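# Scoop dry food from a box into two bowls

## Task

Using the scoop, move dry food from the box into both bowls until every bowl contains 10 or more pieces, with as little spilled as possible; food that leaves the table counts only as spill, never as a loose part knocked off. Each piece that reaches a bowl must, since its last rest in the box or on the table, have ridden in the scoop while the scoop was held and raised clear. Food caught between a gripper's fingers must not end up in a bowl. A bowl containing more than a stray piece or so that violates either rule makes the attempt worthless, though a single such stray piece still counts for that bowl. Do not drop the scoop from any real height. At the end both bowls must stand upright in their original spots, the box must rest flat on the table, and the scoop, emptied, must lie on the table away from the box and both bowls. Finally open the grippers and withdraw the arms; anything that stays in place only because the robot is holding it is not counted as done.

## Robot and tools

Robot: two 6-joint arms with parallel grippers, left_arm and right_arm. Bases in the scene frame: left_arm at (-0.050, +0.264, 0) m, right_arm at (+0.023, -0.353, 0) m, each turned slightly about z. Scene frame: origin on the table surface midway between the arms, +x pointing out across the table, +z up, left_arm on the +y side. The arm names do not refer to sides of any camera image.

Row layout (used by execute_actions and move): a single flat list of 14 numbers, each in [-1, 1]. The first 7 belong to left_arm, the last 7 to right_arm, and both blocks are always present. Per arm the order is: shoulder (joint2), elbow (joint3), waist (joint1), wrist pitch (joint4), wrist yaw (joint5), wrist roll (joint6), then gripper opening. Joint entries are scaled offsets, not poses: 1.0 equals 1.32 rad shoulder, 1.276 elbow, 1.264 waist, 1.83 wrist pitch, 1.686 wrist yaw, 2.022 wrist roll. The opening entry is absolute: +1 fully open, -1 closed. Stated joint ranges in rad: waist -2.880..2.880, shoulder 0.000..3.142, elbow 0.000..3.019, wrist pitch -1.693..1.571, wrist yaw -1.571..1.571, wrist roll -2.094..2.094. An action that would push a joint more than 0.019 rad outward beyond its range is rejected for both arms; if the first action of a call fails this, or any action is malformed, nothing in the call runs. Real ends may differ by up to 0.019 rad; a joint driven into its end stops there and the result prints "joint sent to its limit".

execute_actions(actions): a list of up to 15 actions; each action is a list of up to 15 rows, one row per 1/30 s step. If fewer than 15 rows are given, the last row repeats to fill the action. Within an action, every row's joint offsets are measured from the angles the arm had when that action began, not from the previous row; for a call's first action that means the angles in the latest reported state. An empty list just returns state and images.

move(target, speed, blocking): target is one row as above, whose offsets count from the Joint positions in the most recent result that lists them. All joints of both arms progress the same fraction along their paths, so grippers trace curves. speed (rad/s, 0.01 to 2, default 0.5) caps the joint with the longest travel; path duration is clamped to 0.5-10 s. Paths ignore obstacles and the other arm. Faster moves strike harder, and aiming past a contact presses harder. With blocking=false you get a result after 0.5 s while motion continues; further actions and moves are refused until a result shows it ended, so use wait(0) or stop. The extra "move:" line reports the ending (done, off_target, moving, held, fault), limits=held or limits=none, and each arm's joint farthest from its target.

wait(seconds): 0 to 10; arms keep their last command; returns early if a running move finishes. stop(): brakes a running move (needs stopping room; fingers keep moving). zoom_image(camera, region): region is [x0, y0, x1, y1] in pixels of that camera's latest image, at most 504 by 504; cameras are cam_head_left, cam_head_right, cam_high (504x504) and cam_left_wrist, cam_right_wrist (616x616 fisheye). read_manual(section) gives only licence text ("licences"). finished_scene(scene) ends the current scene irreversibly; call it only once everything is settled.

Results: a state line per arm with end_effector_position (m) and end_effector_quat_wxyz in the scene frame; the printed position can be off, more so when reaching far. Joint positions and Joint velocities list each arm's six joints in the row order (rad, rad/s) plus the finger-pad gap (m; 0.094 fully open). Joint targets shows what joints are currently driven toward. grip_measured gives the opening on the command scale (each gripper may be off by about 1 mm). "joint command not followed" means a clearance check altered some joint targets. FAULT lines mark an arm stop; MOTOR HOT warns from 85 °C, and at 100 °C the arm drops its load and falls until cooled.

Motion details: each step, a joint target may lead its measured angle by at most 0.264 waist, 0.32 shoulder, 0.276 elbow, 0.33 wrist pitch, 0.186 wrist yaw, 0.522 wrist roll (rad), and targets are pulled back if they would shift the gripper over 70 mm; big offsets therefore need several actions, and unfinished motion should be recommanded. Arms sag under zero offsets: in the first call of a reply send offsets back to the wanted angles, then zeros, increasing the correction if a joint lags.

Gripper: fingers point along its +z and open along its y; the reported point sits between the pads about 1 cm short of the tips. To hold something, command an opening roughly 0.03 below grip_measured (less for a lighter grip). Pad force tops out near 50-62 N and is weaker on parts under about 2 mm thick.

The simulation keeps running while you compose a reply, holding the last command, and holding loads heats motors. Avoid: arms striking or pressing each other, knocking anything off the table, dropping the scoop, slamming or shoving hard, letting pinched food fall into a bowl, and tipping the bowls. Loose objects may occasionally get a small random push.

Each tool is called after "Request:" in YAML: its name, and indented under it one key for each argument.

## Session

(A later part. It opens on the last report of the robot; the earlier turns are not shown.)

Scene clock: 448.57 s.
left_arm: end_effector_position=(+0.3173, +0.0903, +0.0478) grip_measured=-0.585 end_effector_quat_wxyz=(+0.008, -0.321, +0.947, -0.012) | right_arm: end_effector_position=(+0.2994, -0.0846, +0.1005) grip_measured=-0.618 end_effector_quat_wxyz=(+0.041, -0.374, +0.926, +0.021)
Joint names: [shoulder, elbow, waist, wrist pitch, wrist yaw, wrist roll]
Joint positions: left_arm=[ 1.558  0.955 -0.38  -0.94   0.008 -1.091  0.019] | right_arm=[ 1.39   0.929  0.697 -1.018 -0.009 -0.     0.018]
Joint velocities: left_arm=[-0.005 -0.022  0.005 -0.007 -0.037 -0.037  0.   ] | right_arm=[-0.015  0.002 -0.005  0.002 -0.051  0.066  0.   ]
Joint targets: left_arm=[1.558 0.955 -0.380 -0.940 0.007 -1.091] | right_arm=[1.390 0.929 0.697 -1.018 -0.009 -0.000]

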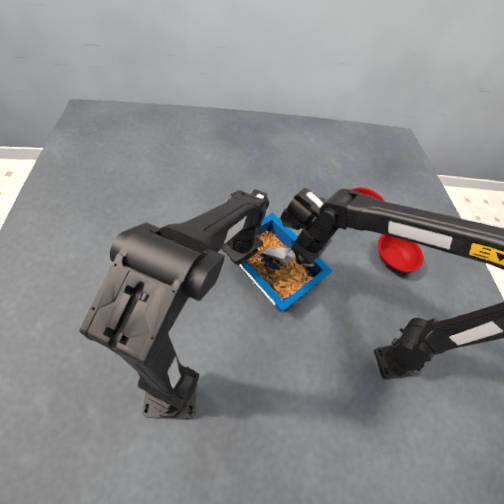

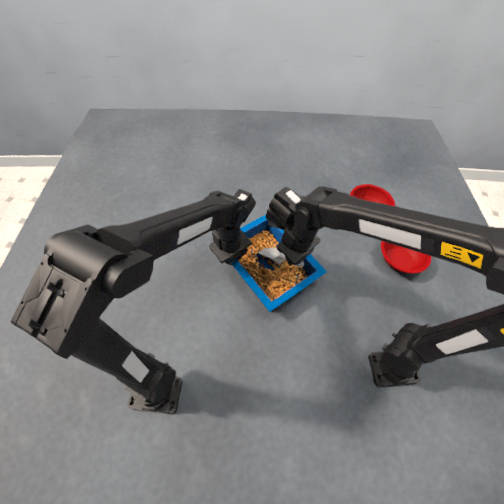

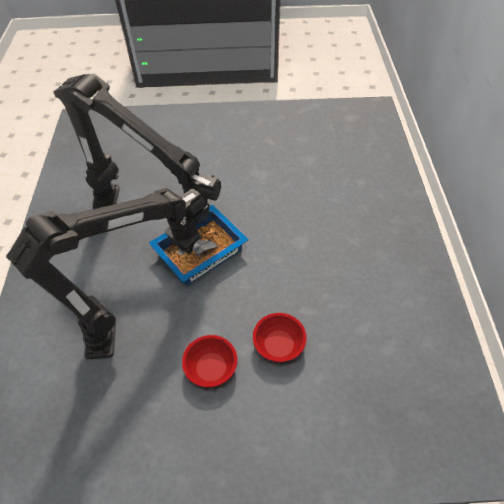

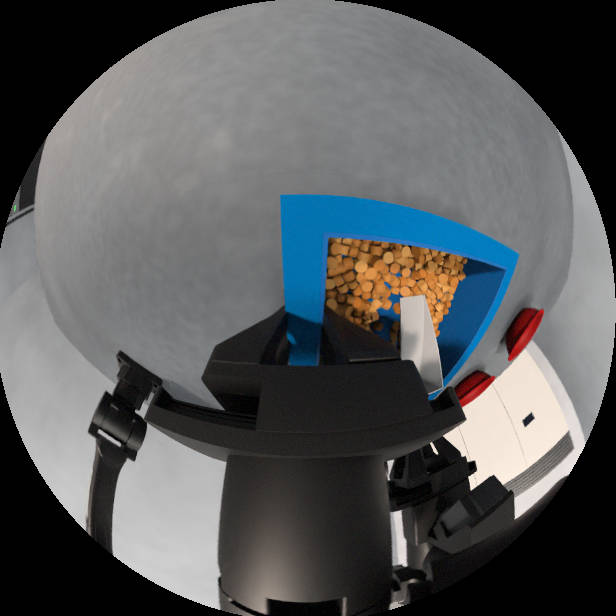

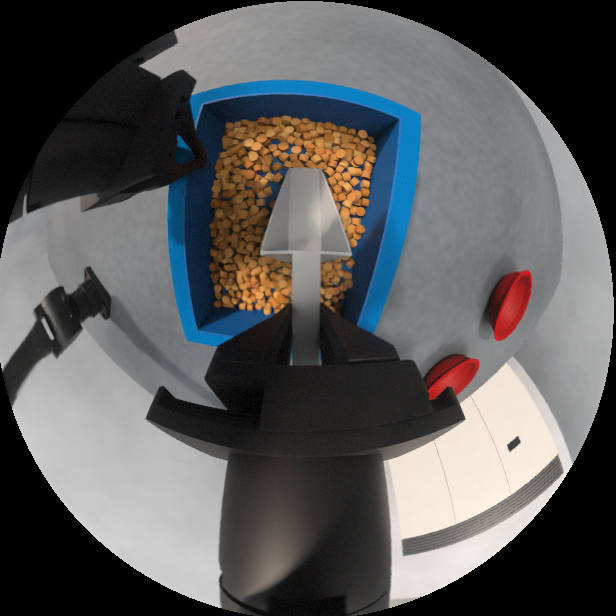

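Request:
execute_actions:
  actions:
    - [[0,0,0,0,0,0,-0.62, 0,0.03,0,0,0,0,-0.65],[0,0,0,0,0,0,-0.62, 0,0.05,0,0,0,0,-0.65],[0,0,0,0,0,0,-0.62, 0,0.065,0,0,0,0,-0.65],[0,0,0,0,0,0,-0.62, 0,0.08,0,0,0,0,-0.65],[0,0,0,0,0,0,-0.62, 0,0.095,0,-0.01,0,0,-0.65],[0,0,0,0,0,0,-0.62, 0,0.095,0,-0.02,0,0,-0.65],[0,0,0,0,0,0,-0.62, 0,0.095,0,-0.035,0,0,-0.65],[0,0,0,0,0,0,-0.62, 0,0.095,0,-0.05,0,0,-0.65],[0,0,0,0,0,0,-0.62, 0,0.095,0,-0.065,0,0,-0.65],[0,0,0,0,0,0,-0.62, 0,0.095,0,-0.08,0,0,-0.65],[0,0,0,0,0,0,-0.62, 0,0.095,0,-0.095,0,0,-0.65],[0,0,0,0,0,0,-0.62, 0,0.095,0,-0.11,0,0,-0.65]]
    - [[0,0,0,0,0,0,-0.62, 0,0.035,0,-0.02,0,0,-0.65],[0,0,0,0,0,0,-0.62, 0,0.035,0,-0.035,0,0,-0.65],[0,0,0,0,0,0,-0.62, 0,0.035,0,-0.05,0,0,-0.65],[0,0,0,0,0,0,-0.62, 0,0.035,0,-0.065,0,0,-0.65],[0,0,0,0,0,0,-0.62, 0,0.035,0,-0.08,0,0,-0.65],[0,0,0,0,0,0,-0.62, 0,0.035,0,-0.095,0,0,-0.65]]

Scene clock: 505.30 s.
left_arm: end_effector_position=(+0.3173, +0.0903, +0.0478) grip_measured=-0.585 end_effector_quat_wxyz=(+0.008, -0.321, +0.947, -0.012) | right_arm: end_effector_position=(+0.2690, -0.1139, +0.1381) grip_measured=-0.618 end_effector_quat_wxyz=(-0.066, -0.373, +0.925, -0.022)
Joint names: [shoulder, elbow, waist, wrist pitch, wrist yaw, wrist roll]
Joint positions: left_arm=[ 1.558  0.955 -0.38  -0.94   0.008 -1.091  0.019] | right_arm=[ 1.386  1.029  0.697 -1.352 -0.009 -0.     0.018]
Joint velocities: left_arm=[-0.015 -0.022  0.005  0.002 -0.051 -0.007 -0.   ] | right_arm=[-0.005 -0.007 -0.005 -0.027 -0.007  0.007  0.001]
Joint targets: left_arm=[1.558 0.955 -0.380 -0.940 0.008 -1.091] | right_arm=[1.386 1.071 0.697 -1.368 -0.009 -0.000]

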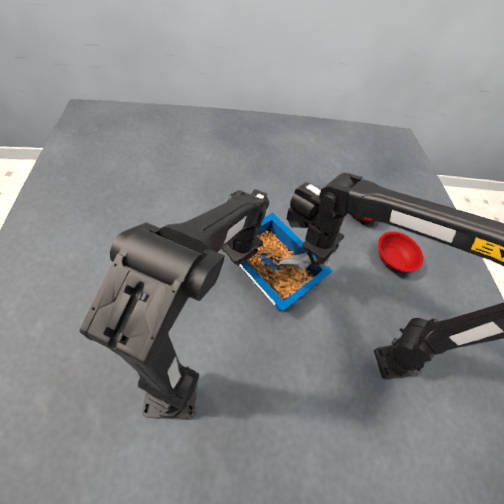

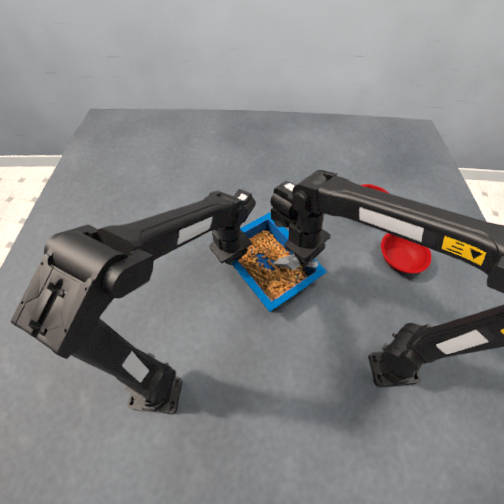

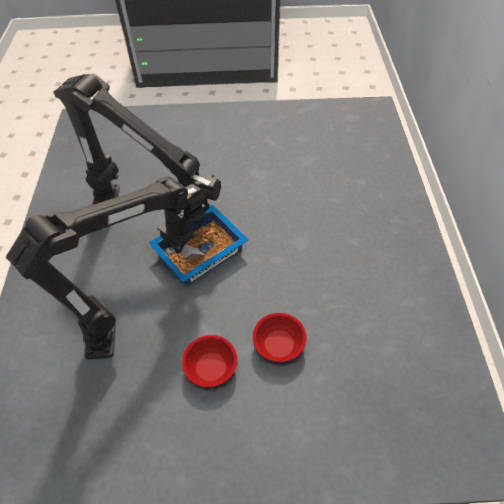

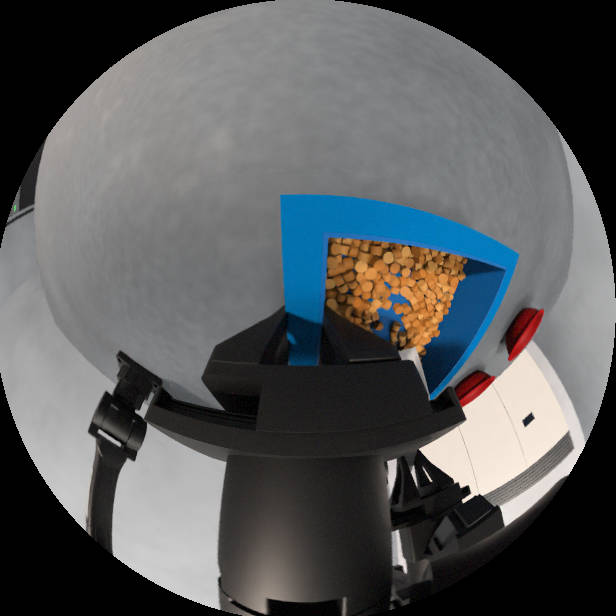

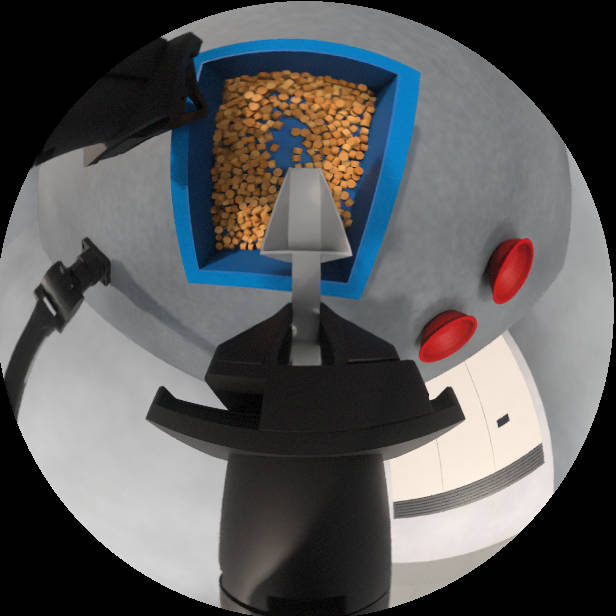

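Request:
move:
  target: [0,0,0,0,0,0,-0.62, 0.0295,-0.043,-0.029,0.051,0,0,-0.65]
  speed: 0.15

Scene clock: 522.33 s.
left_arm: end_effector_position=(+0.3173, +0.0903, +0.0478) grip_measured=-0.585 end_effector_quat_wxyz=(+0.008, -0.321, +0.947, -0.012) | right_arm: end_effector_position=(+0.2741, -0.1186, +0.1131) grip_measured=-0.618 end_effector_quat_wxyz=(-0.062, -0.364, +0.929, -0.019)
Joint names: [shoulder, elbow, waist, wrist pitch, wrist yaw, wrist roll]
Joint positions: left_arm=[ 1.558  0.955 -0.38  -0.94   0.008 -1.091  0.019] | right_arm=[ 1.408  0.981  0.676 -1.273 -0.009 -0.     0.018]
Joint velocities: left_arm=[-0.005 -0.022  0.005  0.002  0.007  0.022  0.   ] | right_arm=[ 0.005 -0.017 -0.005 -0.002 -0.037  0.022 -0.001]
Joint targets: left_arm=[1.558 0.955 -0.380 -0.940 0.008 -1.091] | right_arm=[1.425 0.974 0.660 -1.258 -0.009 -0.000]
move: done; limits=none; left_arm: farthest joint: the waist, 0.000 radians from its target (0.000 radians at the start); right_arm: farthest joint: the shoulder, 0.017 radians from its target (0.039 radians at the start)

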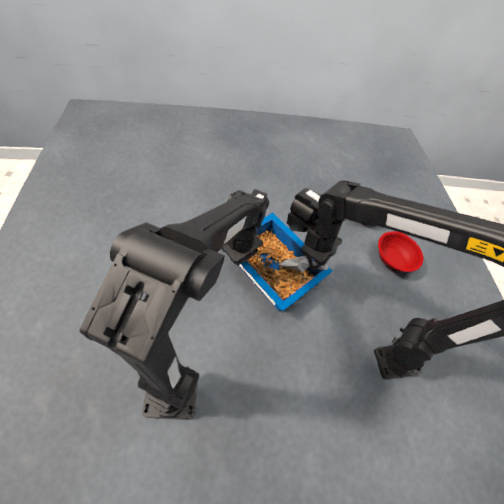

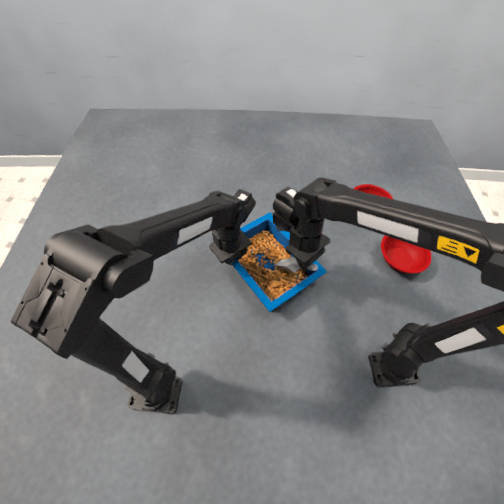

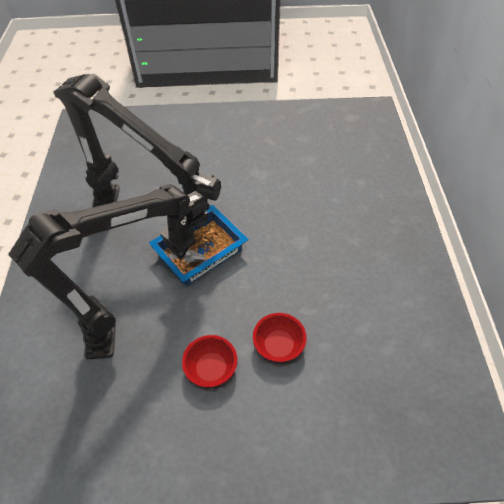

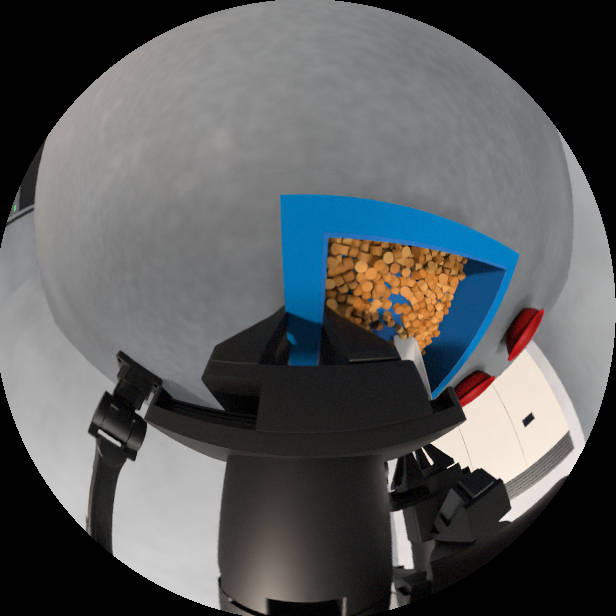

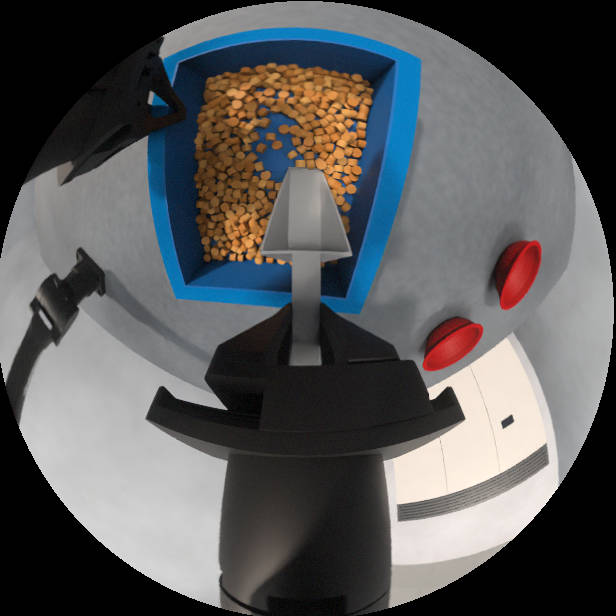

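Request:
execute_actions:
  actions:
    - [[0,0,0,0,0,0,-0.62, 0.019,-0.004,0,0,0,0,-0.65]]

Scene clock: 559.17 s.
left_arm: end_effector_position=(+0.3173, +0.0903, +0.0478) grip_measured=-0.585 end_effector_quat_wxyz=(+0.008, -0.321, +0.947, -0.012) | right_arm: end_effector_position=(+0.2741, -0.1186, +0.1129) grip_measured=-0.618 end_effector_quat_wxyz=(-0.062, -0.364, +0.929, -0.020)
Joint names: [shoulder, elbow, waist, wrist pitch, wrist yaw, wrist roll]
Joint positions: left_arm=[ 1.558  0.955 -0.38  -0.94   0.008 -1.091  0.019] | right_arm=[ 1.409  0.981  0.676 -1.273 -0.009 -0.     0.018]
Joint velocities: left_arm=[ 0.005 -0.017 -0.024  0.002  0.022  0.037 -0.   ] | right_arm=[ 0.005 -0.022 -0.005  0.007  0.007 -0.022  0.   ]
Joint targets: left_arm=[1.558 0.955 -0.380 -0.940 0.008 -1.091] | right_arm=[1.433 0.975 0.676 -1.273 -0.009 -0.000]

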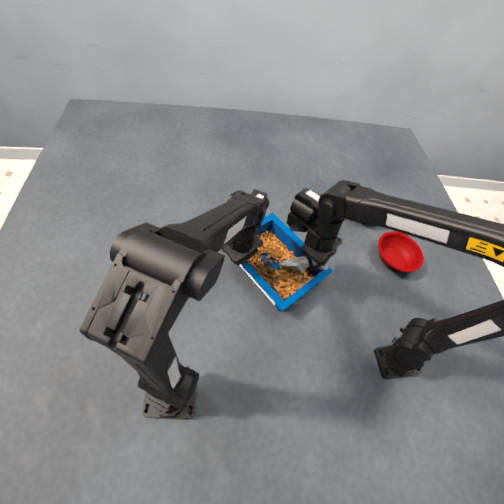

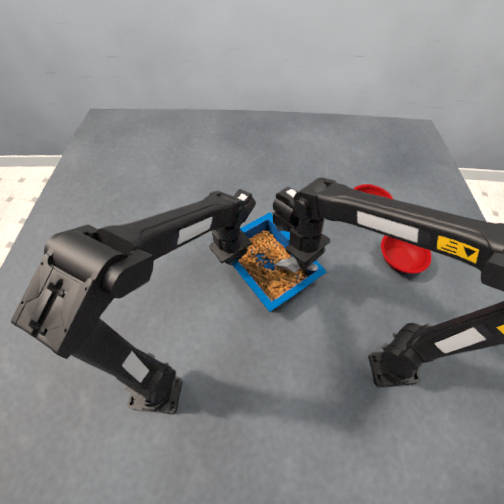

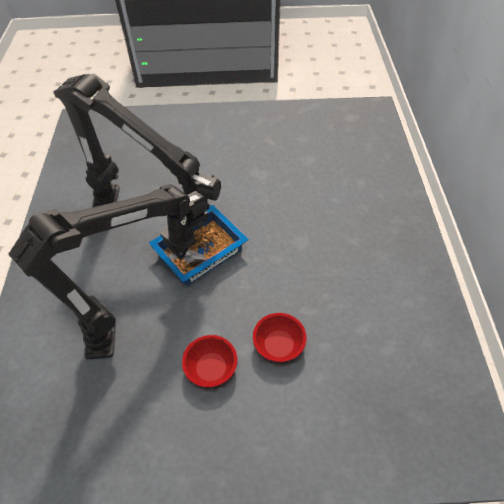

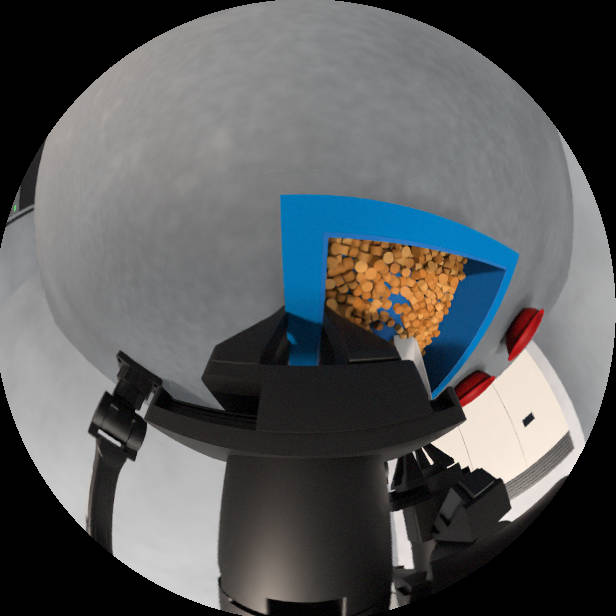

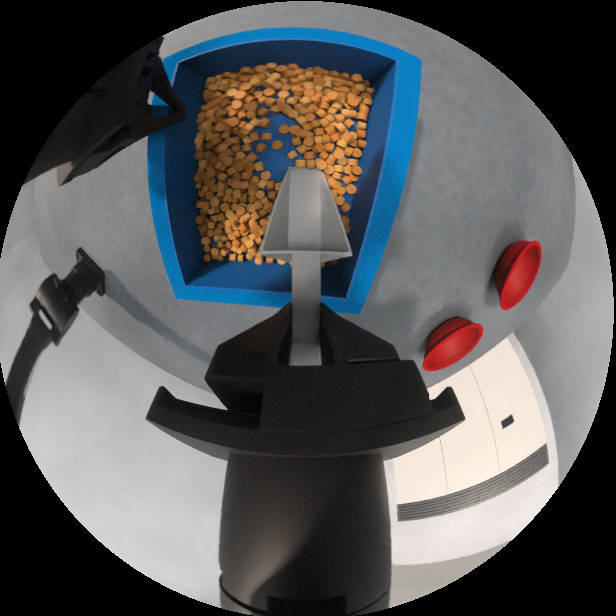

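Request:
move:
  target: [0,0,0,0,0,0,-0.62, 0.0835,-0.012,-0.0285,0.241,0,0,-0.65]
  speed: 0.14

Scene clock: 564.50 s.
left_arm: end_effector_position=(+0.3173, +0.0904, +0.0478) grip_measured=-0.585 end_effector_quat_wxyz=(+0.008, -0.324, +0.946, -0.012) | right_arm: end_effector_position=(+0.3443, -0.0621, +0.0796) grip_measured=-0.618 end_effector_quat_wxyz=(+0.080, -0.357, +0.930, +0.036)
Joint names: [shoulder, elbow, waist, wrist pitch, wrist yaw, wrist roll]
Joint positions: left_arm=[ 1.558  0.955 -0.38  -0.94   0.007 -1.097  0.019] | right_arm=[ 1.492  0.966  0.662 -0.869 -0.01  -0.     0.018]
Joint velocities: left_arm=[-0.015 -0.017  0.005 -0.017 -0.022  0.022 -0.   ] | right_arm=[-0.015 -0.017 -0.015 -0.012 -0.081 -0.051 -0.   ]
Joint targets: left_arm=[1.558 0.955 -0.380 -0.940 0.007 -1.091] | right_arm=[1.519 0.965 0.640 -0.831 -0.009 -0.000]
move: off_target (right_arm); limits=none; left_arm: farthest joint: the wrist roll, 0.006 radians from its target (0.000 radians at the start); right_arm: farthest joint: the wrist pitch, 0.037 radians from its target (0.441 radians at the start)

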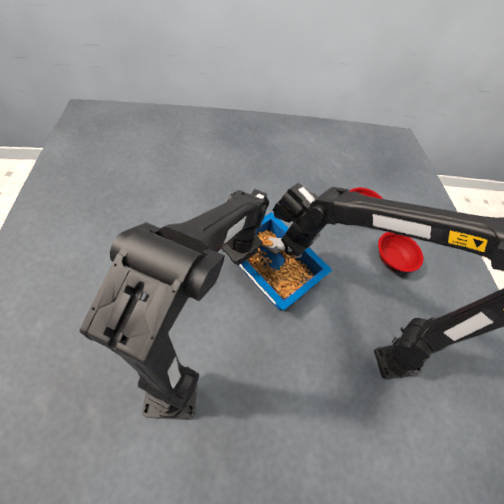

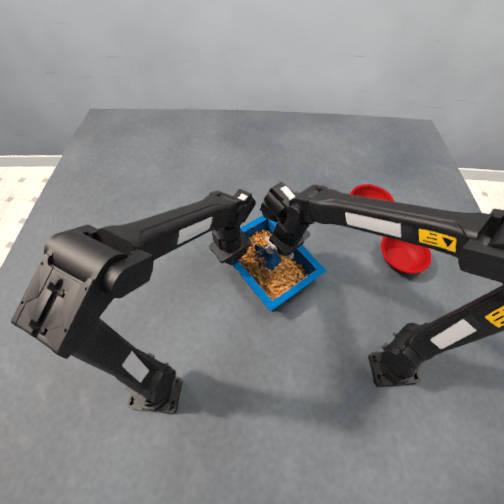

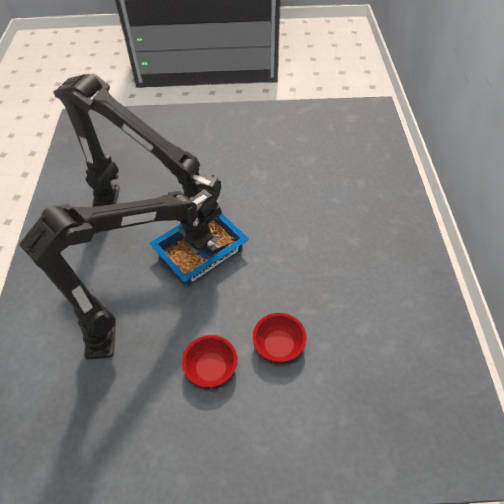

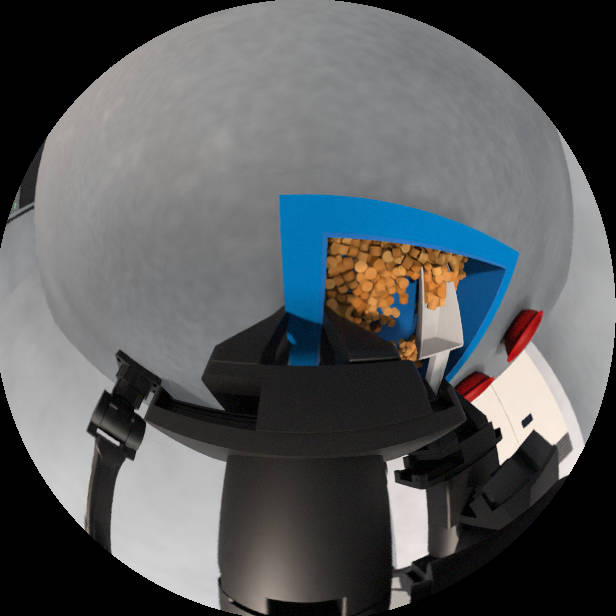

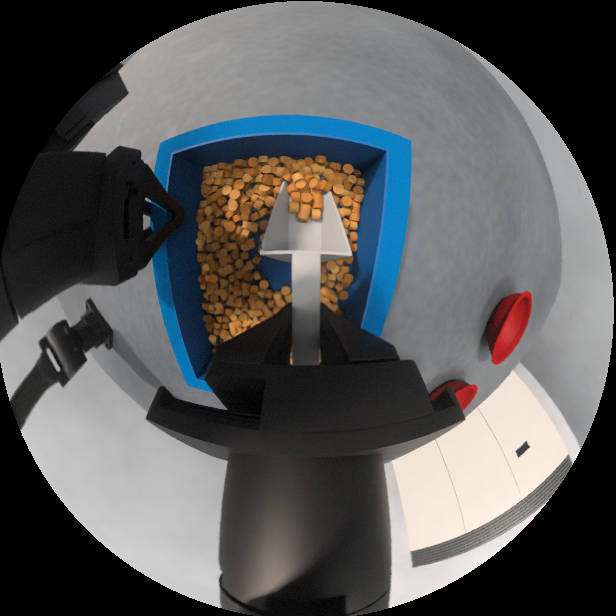

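Request:
move:
  target: [0,0,0,0,0,0,-0.62, -0.030,-0.081,0,0.108,0,0,-0.65]
  speed: 0.14

Scene clock: 580.80 s.
left_arm: end_effector_position=(+0.3174, +0.0905, +0.0478) grip_measured=-0.585 end_effector_quat_wxyz=(+0.008, -0.328, +0.944, -0.012) | right_arm: end_effector_position=(+0.3403, -0.0654, +0.0666) grip_measured=-0.618 end_effector_quat_wxyz=(+0.126, -0.355, +0.925, +0.054)
Joint names: [shoulder, elbow, waist, wrist pitch, wrist yaw, wrist roll]
Joint positions: left_arm=[ 1.558  0.955 -0.38  -0.94   0.006 -1.107  0.019] | right_arm=[ 1.449  0.863  0.662 -0.709 -0.011 -0.     0.018]
Joint velocities: left_arm=[-0.005  0.002  0.005 -0.017  0.066 -0.022 -0.   ] | right_arm=[-0.015 -0.007 -0.005 -0.017 -0.007 -0.022 -0.   ]
Joint targets: left_arm=[1.558 0.955 -0.380 -0.940 0.007 -1.097] | right_arm=[1.453 0.863 0.662 -0.672 -0.010 -0.000]
move: off_target (right_arm); limits=none; left_arm: farthest joint: the wrist roll, 0.010 radians from its target (0.000 radians at the start); right_arm: farthest joint: the wrist pitch, 0.038 radians from its target (0.198 radians at the start)

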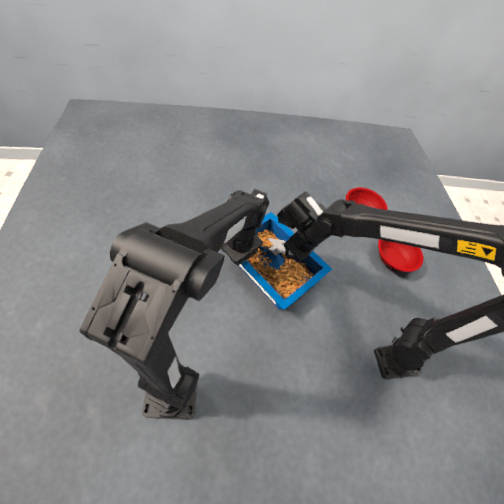

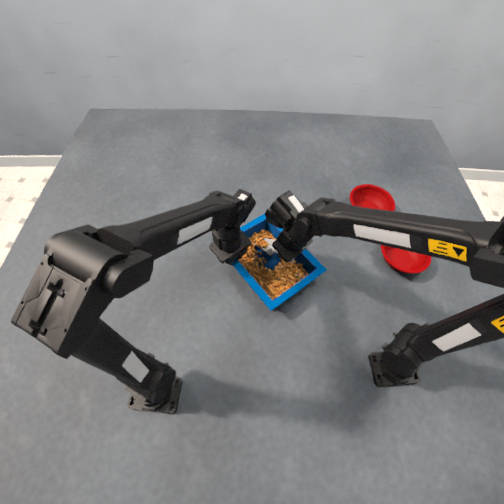

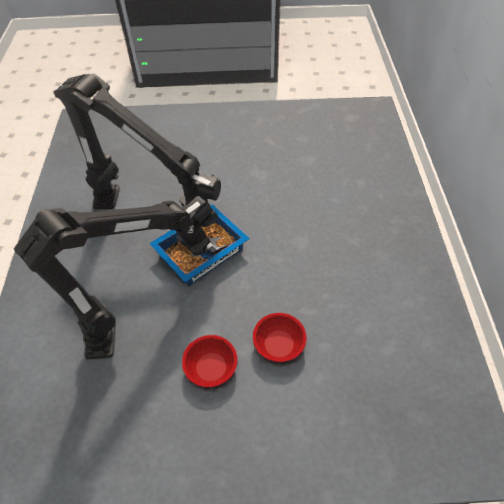

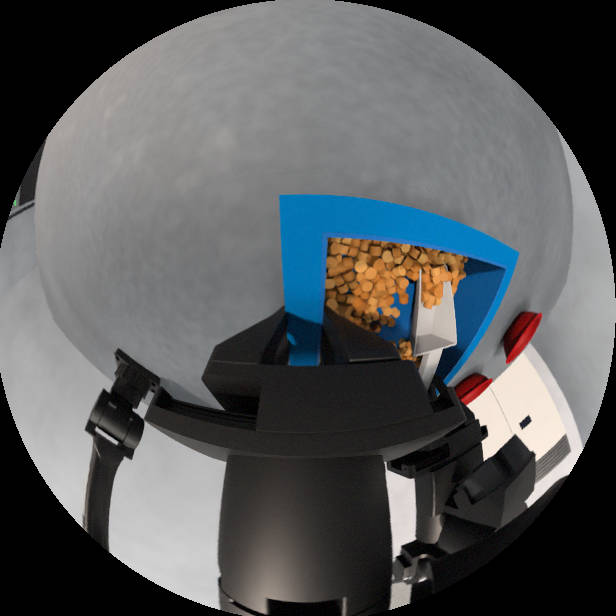

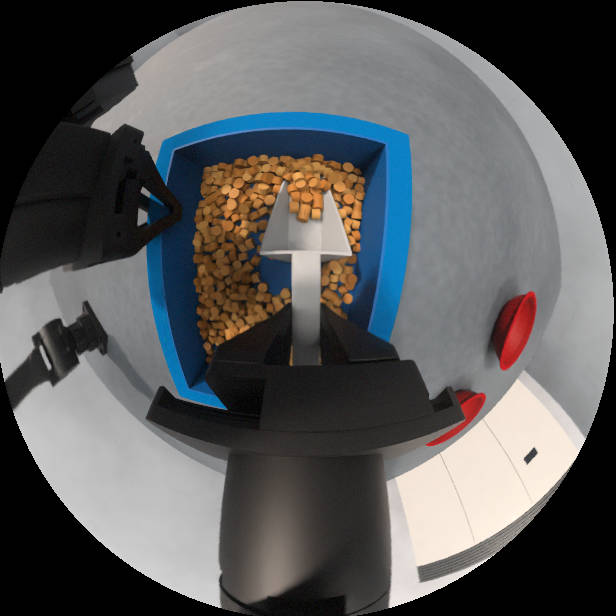

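Request:
zoom_image:
  camera: "cam_right_wrist"
  region: [240, 130, 380, 270]

Region (240, 130, 380, 270) of cam_right_wrist's 616x616 image, scaled by 3.600, with more detail than that image has.

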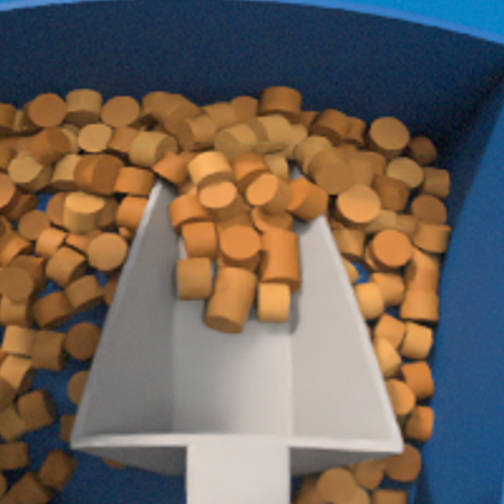

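Request:
move:
  target: [0,0,0,0,0,0,-0.62, -0.097,-0.108,0,0.133,0,0,-0.65]
  speed: 0.15

Scene clock: 596.03 s.
left_arm: end_effector_position=(+0.3174, +0.0905, +0.0478) grip_measured=-0.585 end_effector_quat_wxyz=(+0.008, -0.330, +0.944, -0.012) | right_arm: end_effector_position=(+0.3370, -0.0683, +0.0788) grip_measured=-0.618 end_effector_quat_wxyz=(+0.216, -0.349, +0.907, +0.089)
Joint names: [shoulder, elbow, waist, wrist pitch, wrist yaw, wrist roll]
Joint positions: left_arm=[ 1.558  0.955 -0.38  -0.94   0.006 -1.11   0.019] | right_arm=[ 1.329  0.726  0.662 -0.495 -0.012 -0.     0.018]
Joint velocities: left_arm=[ 0.005 -0.012  0.005  0.012  0.022 -0.051 -0.   ] | right_arm=[-0.005 -0.002  0.005  0.002  0.022  0.007  0.   ]
Joint targets: left_arm=[1.558 0.955 -0.380 -0.940 0.006 -1.108] | right_arm=[1.321 0.725 0.662 -0.466 -0.011 -0.000]
move: off_target (right_arm); limits=none; left_arm: farthest joint: the wrist roll, 0.003 radians from its target (0.001 radians at the start); right_arm: farthest joint: the wrist pitch, 0.029 radians from its target (0.244 radians at the start)

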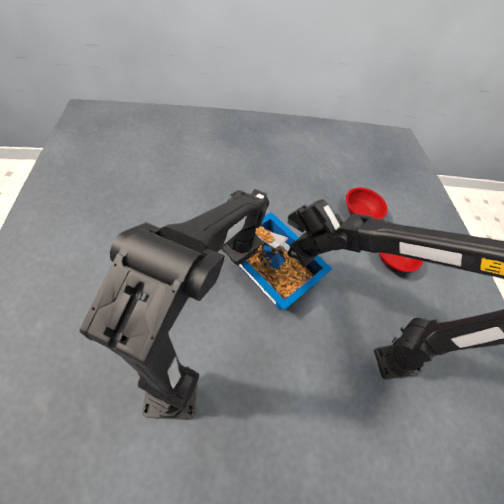

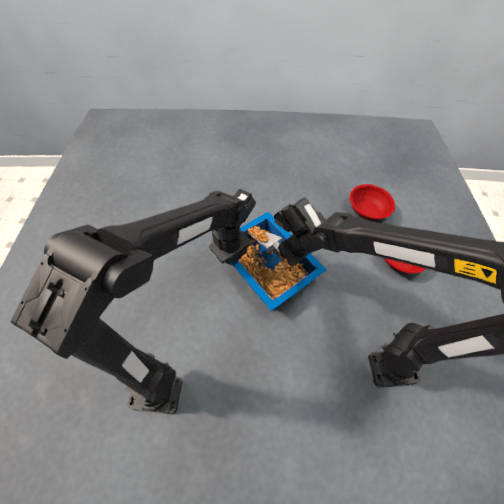

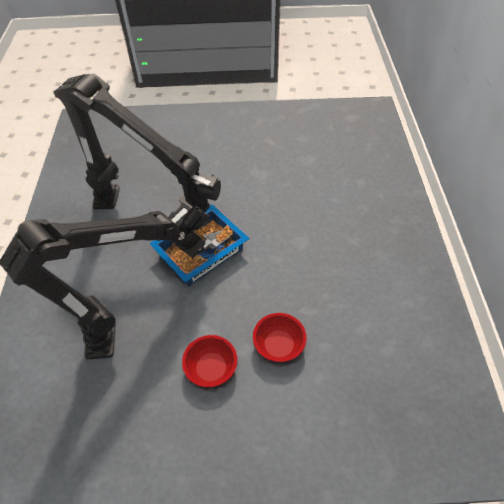

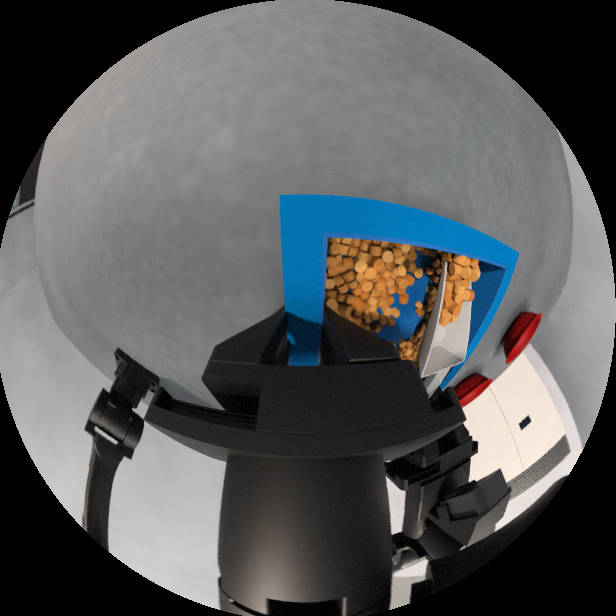

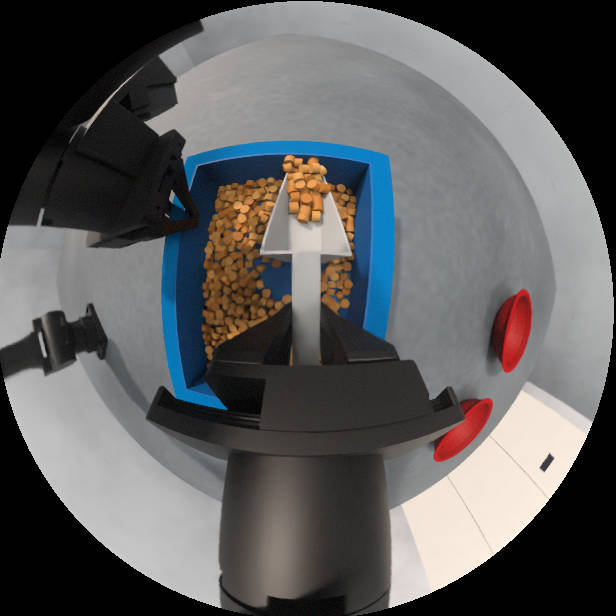

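Request:
move:
  target: [0,0,0,0,0,0,-0.62, -0.131,-0.103,0,0.108,0,0,-0.65]
  speed: 0.13

Scene clock: 600.27 s.
left_arm: end_effector_position=(+0.3174, +0.0905, +0.0478) grip_measured=-0.585 end_effector_quat_wxyz=(+0.008, -0.330, +0.944, -0.012) | right_arm: end_effector_position=(+0.3275, -0.0768, +0.1092) grip_measured=-0.618 end_effector_quat_wxyz=(+0.309, -0.339, +0.880, +0.124)
Joint names: [shoulder, elbow, waist, wrist pitch, wrist yaw, wrist roll]
Joint positions: left_arm=[ 1.558  0.955 -0.38  -0.94   0.006 -1.11   0.019] | right_arm=[ 1.163  0.598  0.662 -0.326 -0.012 -0.     0.018]
Joint velocities: left_arm=[-0.005 -0.022  0.015  0.002 -0.066 -0.037 -0.001] | right_arm=[-0.015 -0.002 -0.005 -0.007 -0.007  0.007 -0.001]
Joint targets: left_arm=[1.558 0.955 -0.380 -0.940 0.006 -1.110] | right_arm=[1.156 0.595 0.662 -0.298 -0.012 -0.000]
move: off_target (right_arm); limits=none; left_arm: farthest joint: the waist, 0.000 radians from its target (0.000 radians at the start); right_arm: farthest joint: the wrist pitch, 0.029 radians from its target (0.198 radians at the start)

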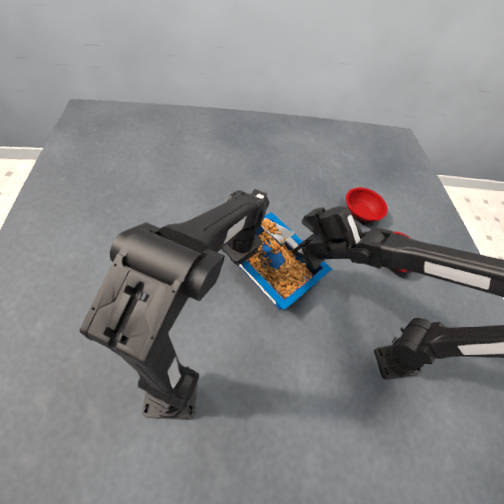

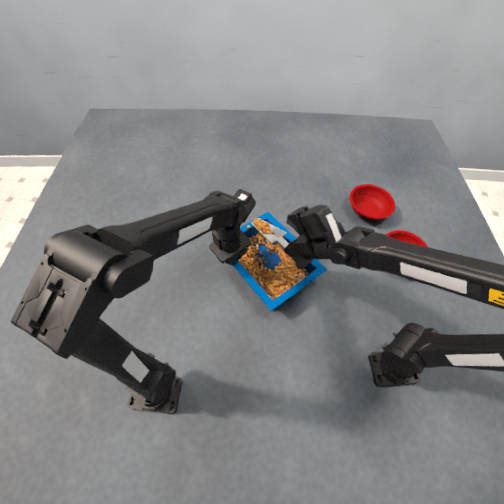

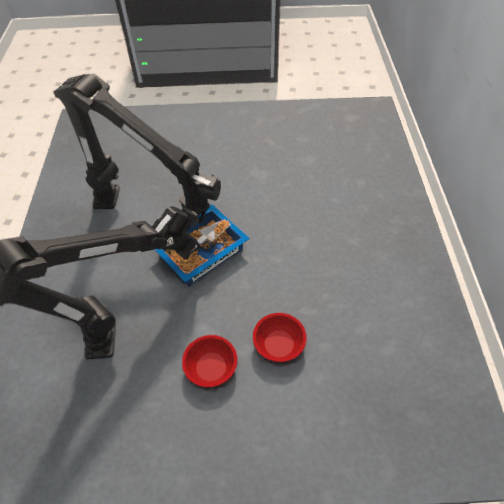

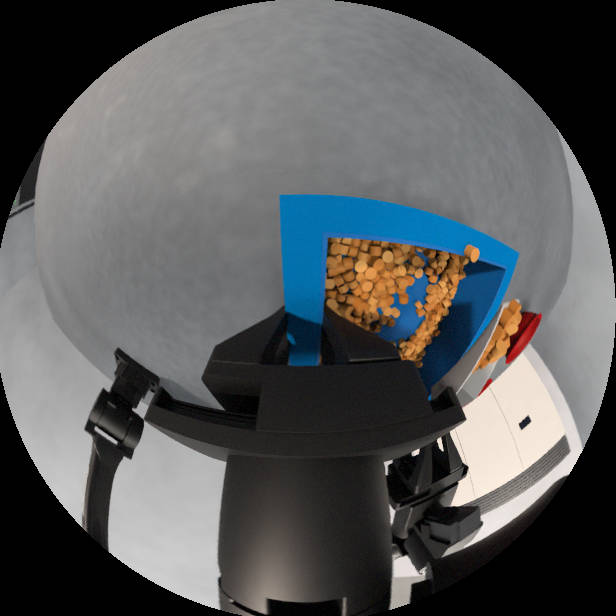

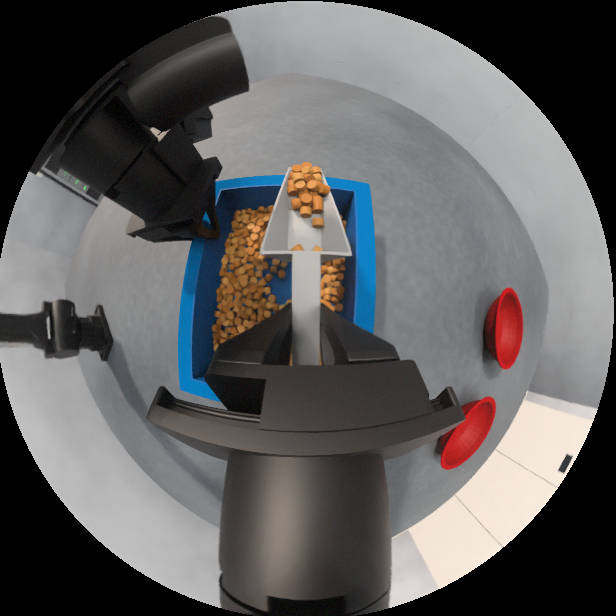

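Request:
move:
  target: [0,0,0,0,0,0,-0.62, -0.165,-0.108,0,0.036,0,0,-0.65]
  speed: 0.15

Scene clock: 605.93 s.
left_arm: end_effector_position=(+0.3174, +0.0905, +0.0478) grip_measured=-0.585 end_effector_quat_wxyz=(+0.008, -0.330, +0.944, -0.012) | right_arm: end_effector_position=(+0.2965, -0.1047, +0.1256) grip_measured=-0.618 end_effector_quat_wxyz=(+0.358, -0.333, +0.861, +0.143)
Joint names: [shoulder, elbow, waist, wrist pitch, wrist yaw, wrist roll]
Joint positions: left_arm=[ 1.558  0.955 -0.38  -0.94   0.006 -1.111  0.019] | right_arm=[ 0.951  0.461  0.662 -0.289 -0.012 -0.     0.018]
Joint velocities: left_arm=[-0.015 -0.002 -0.015  0.002  0.007  0.037  0.   ] | right_arm=[ 0.005 -0.012  0.005 -0.002 -0.022 -0.081 -0.   ]
Joint targets: left_arm=[1.558 0.955 -0.380 -0.940 0.006 -1.111] | right_arm=[0.945 0.459 0.662 -0.260 -0.012 -0.000]
move: off_target (right_arm); limits=none; left_arm: farthest joint: the wrist roll, 0.001 radians from its target (0.000 radians at the start); right_arm: farthest joint: the wrist pitch, 0.029 radians from its target (0.066 radians at the start)

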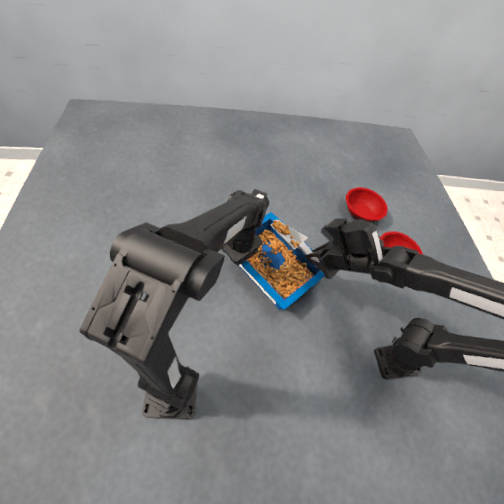

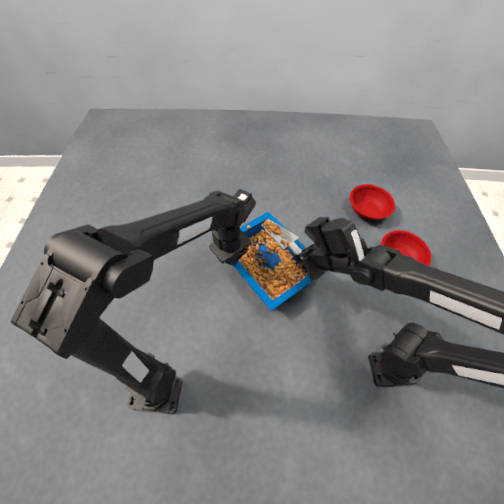

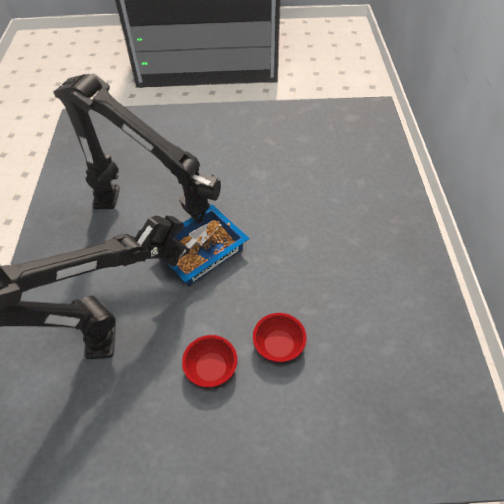

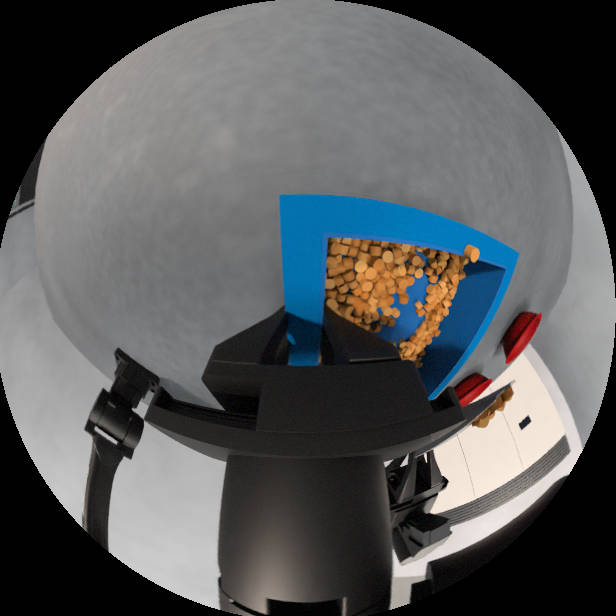

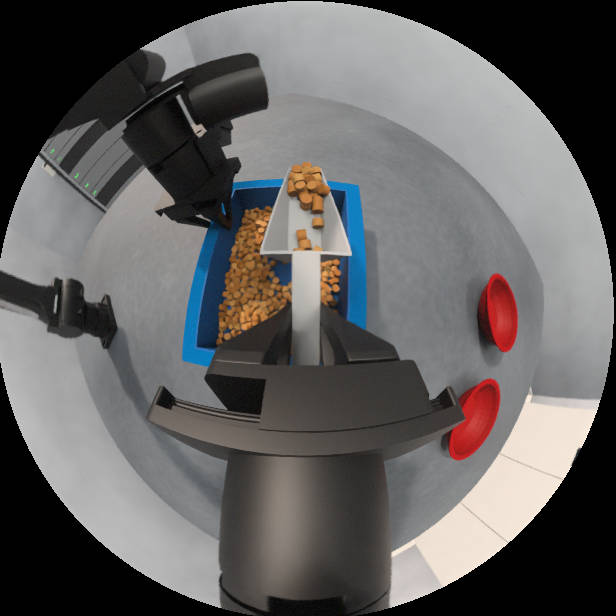

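Request:
zoom_image:
  camera: "cam_right_wrist"
  region: [250, 150, 360, 260]

Region (250, 150, 360, 260) of cam_right_wrist's 616x616 image, scaled by 4.582, with more detail than that image has.

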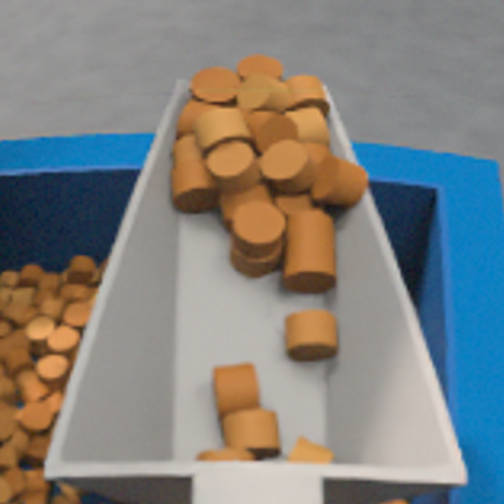

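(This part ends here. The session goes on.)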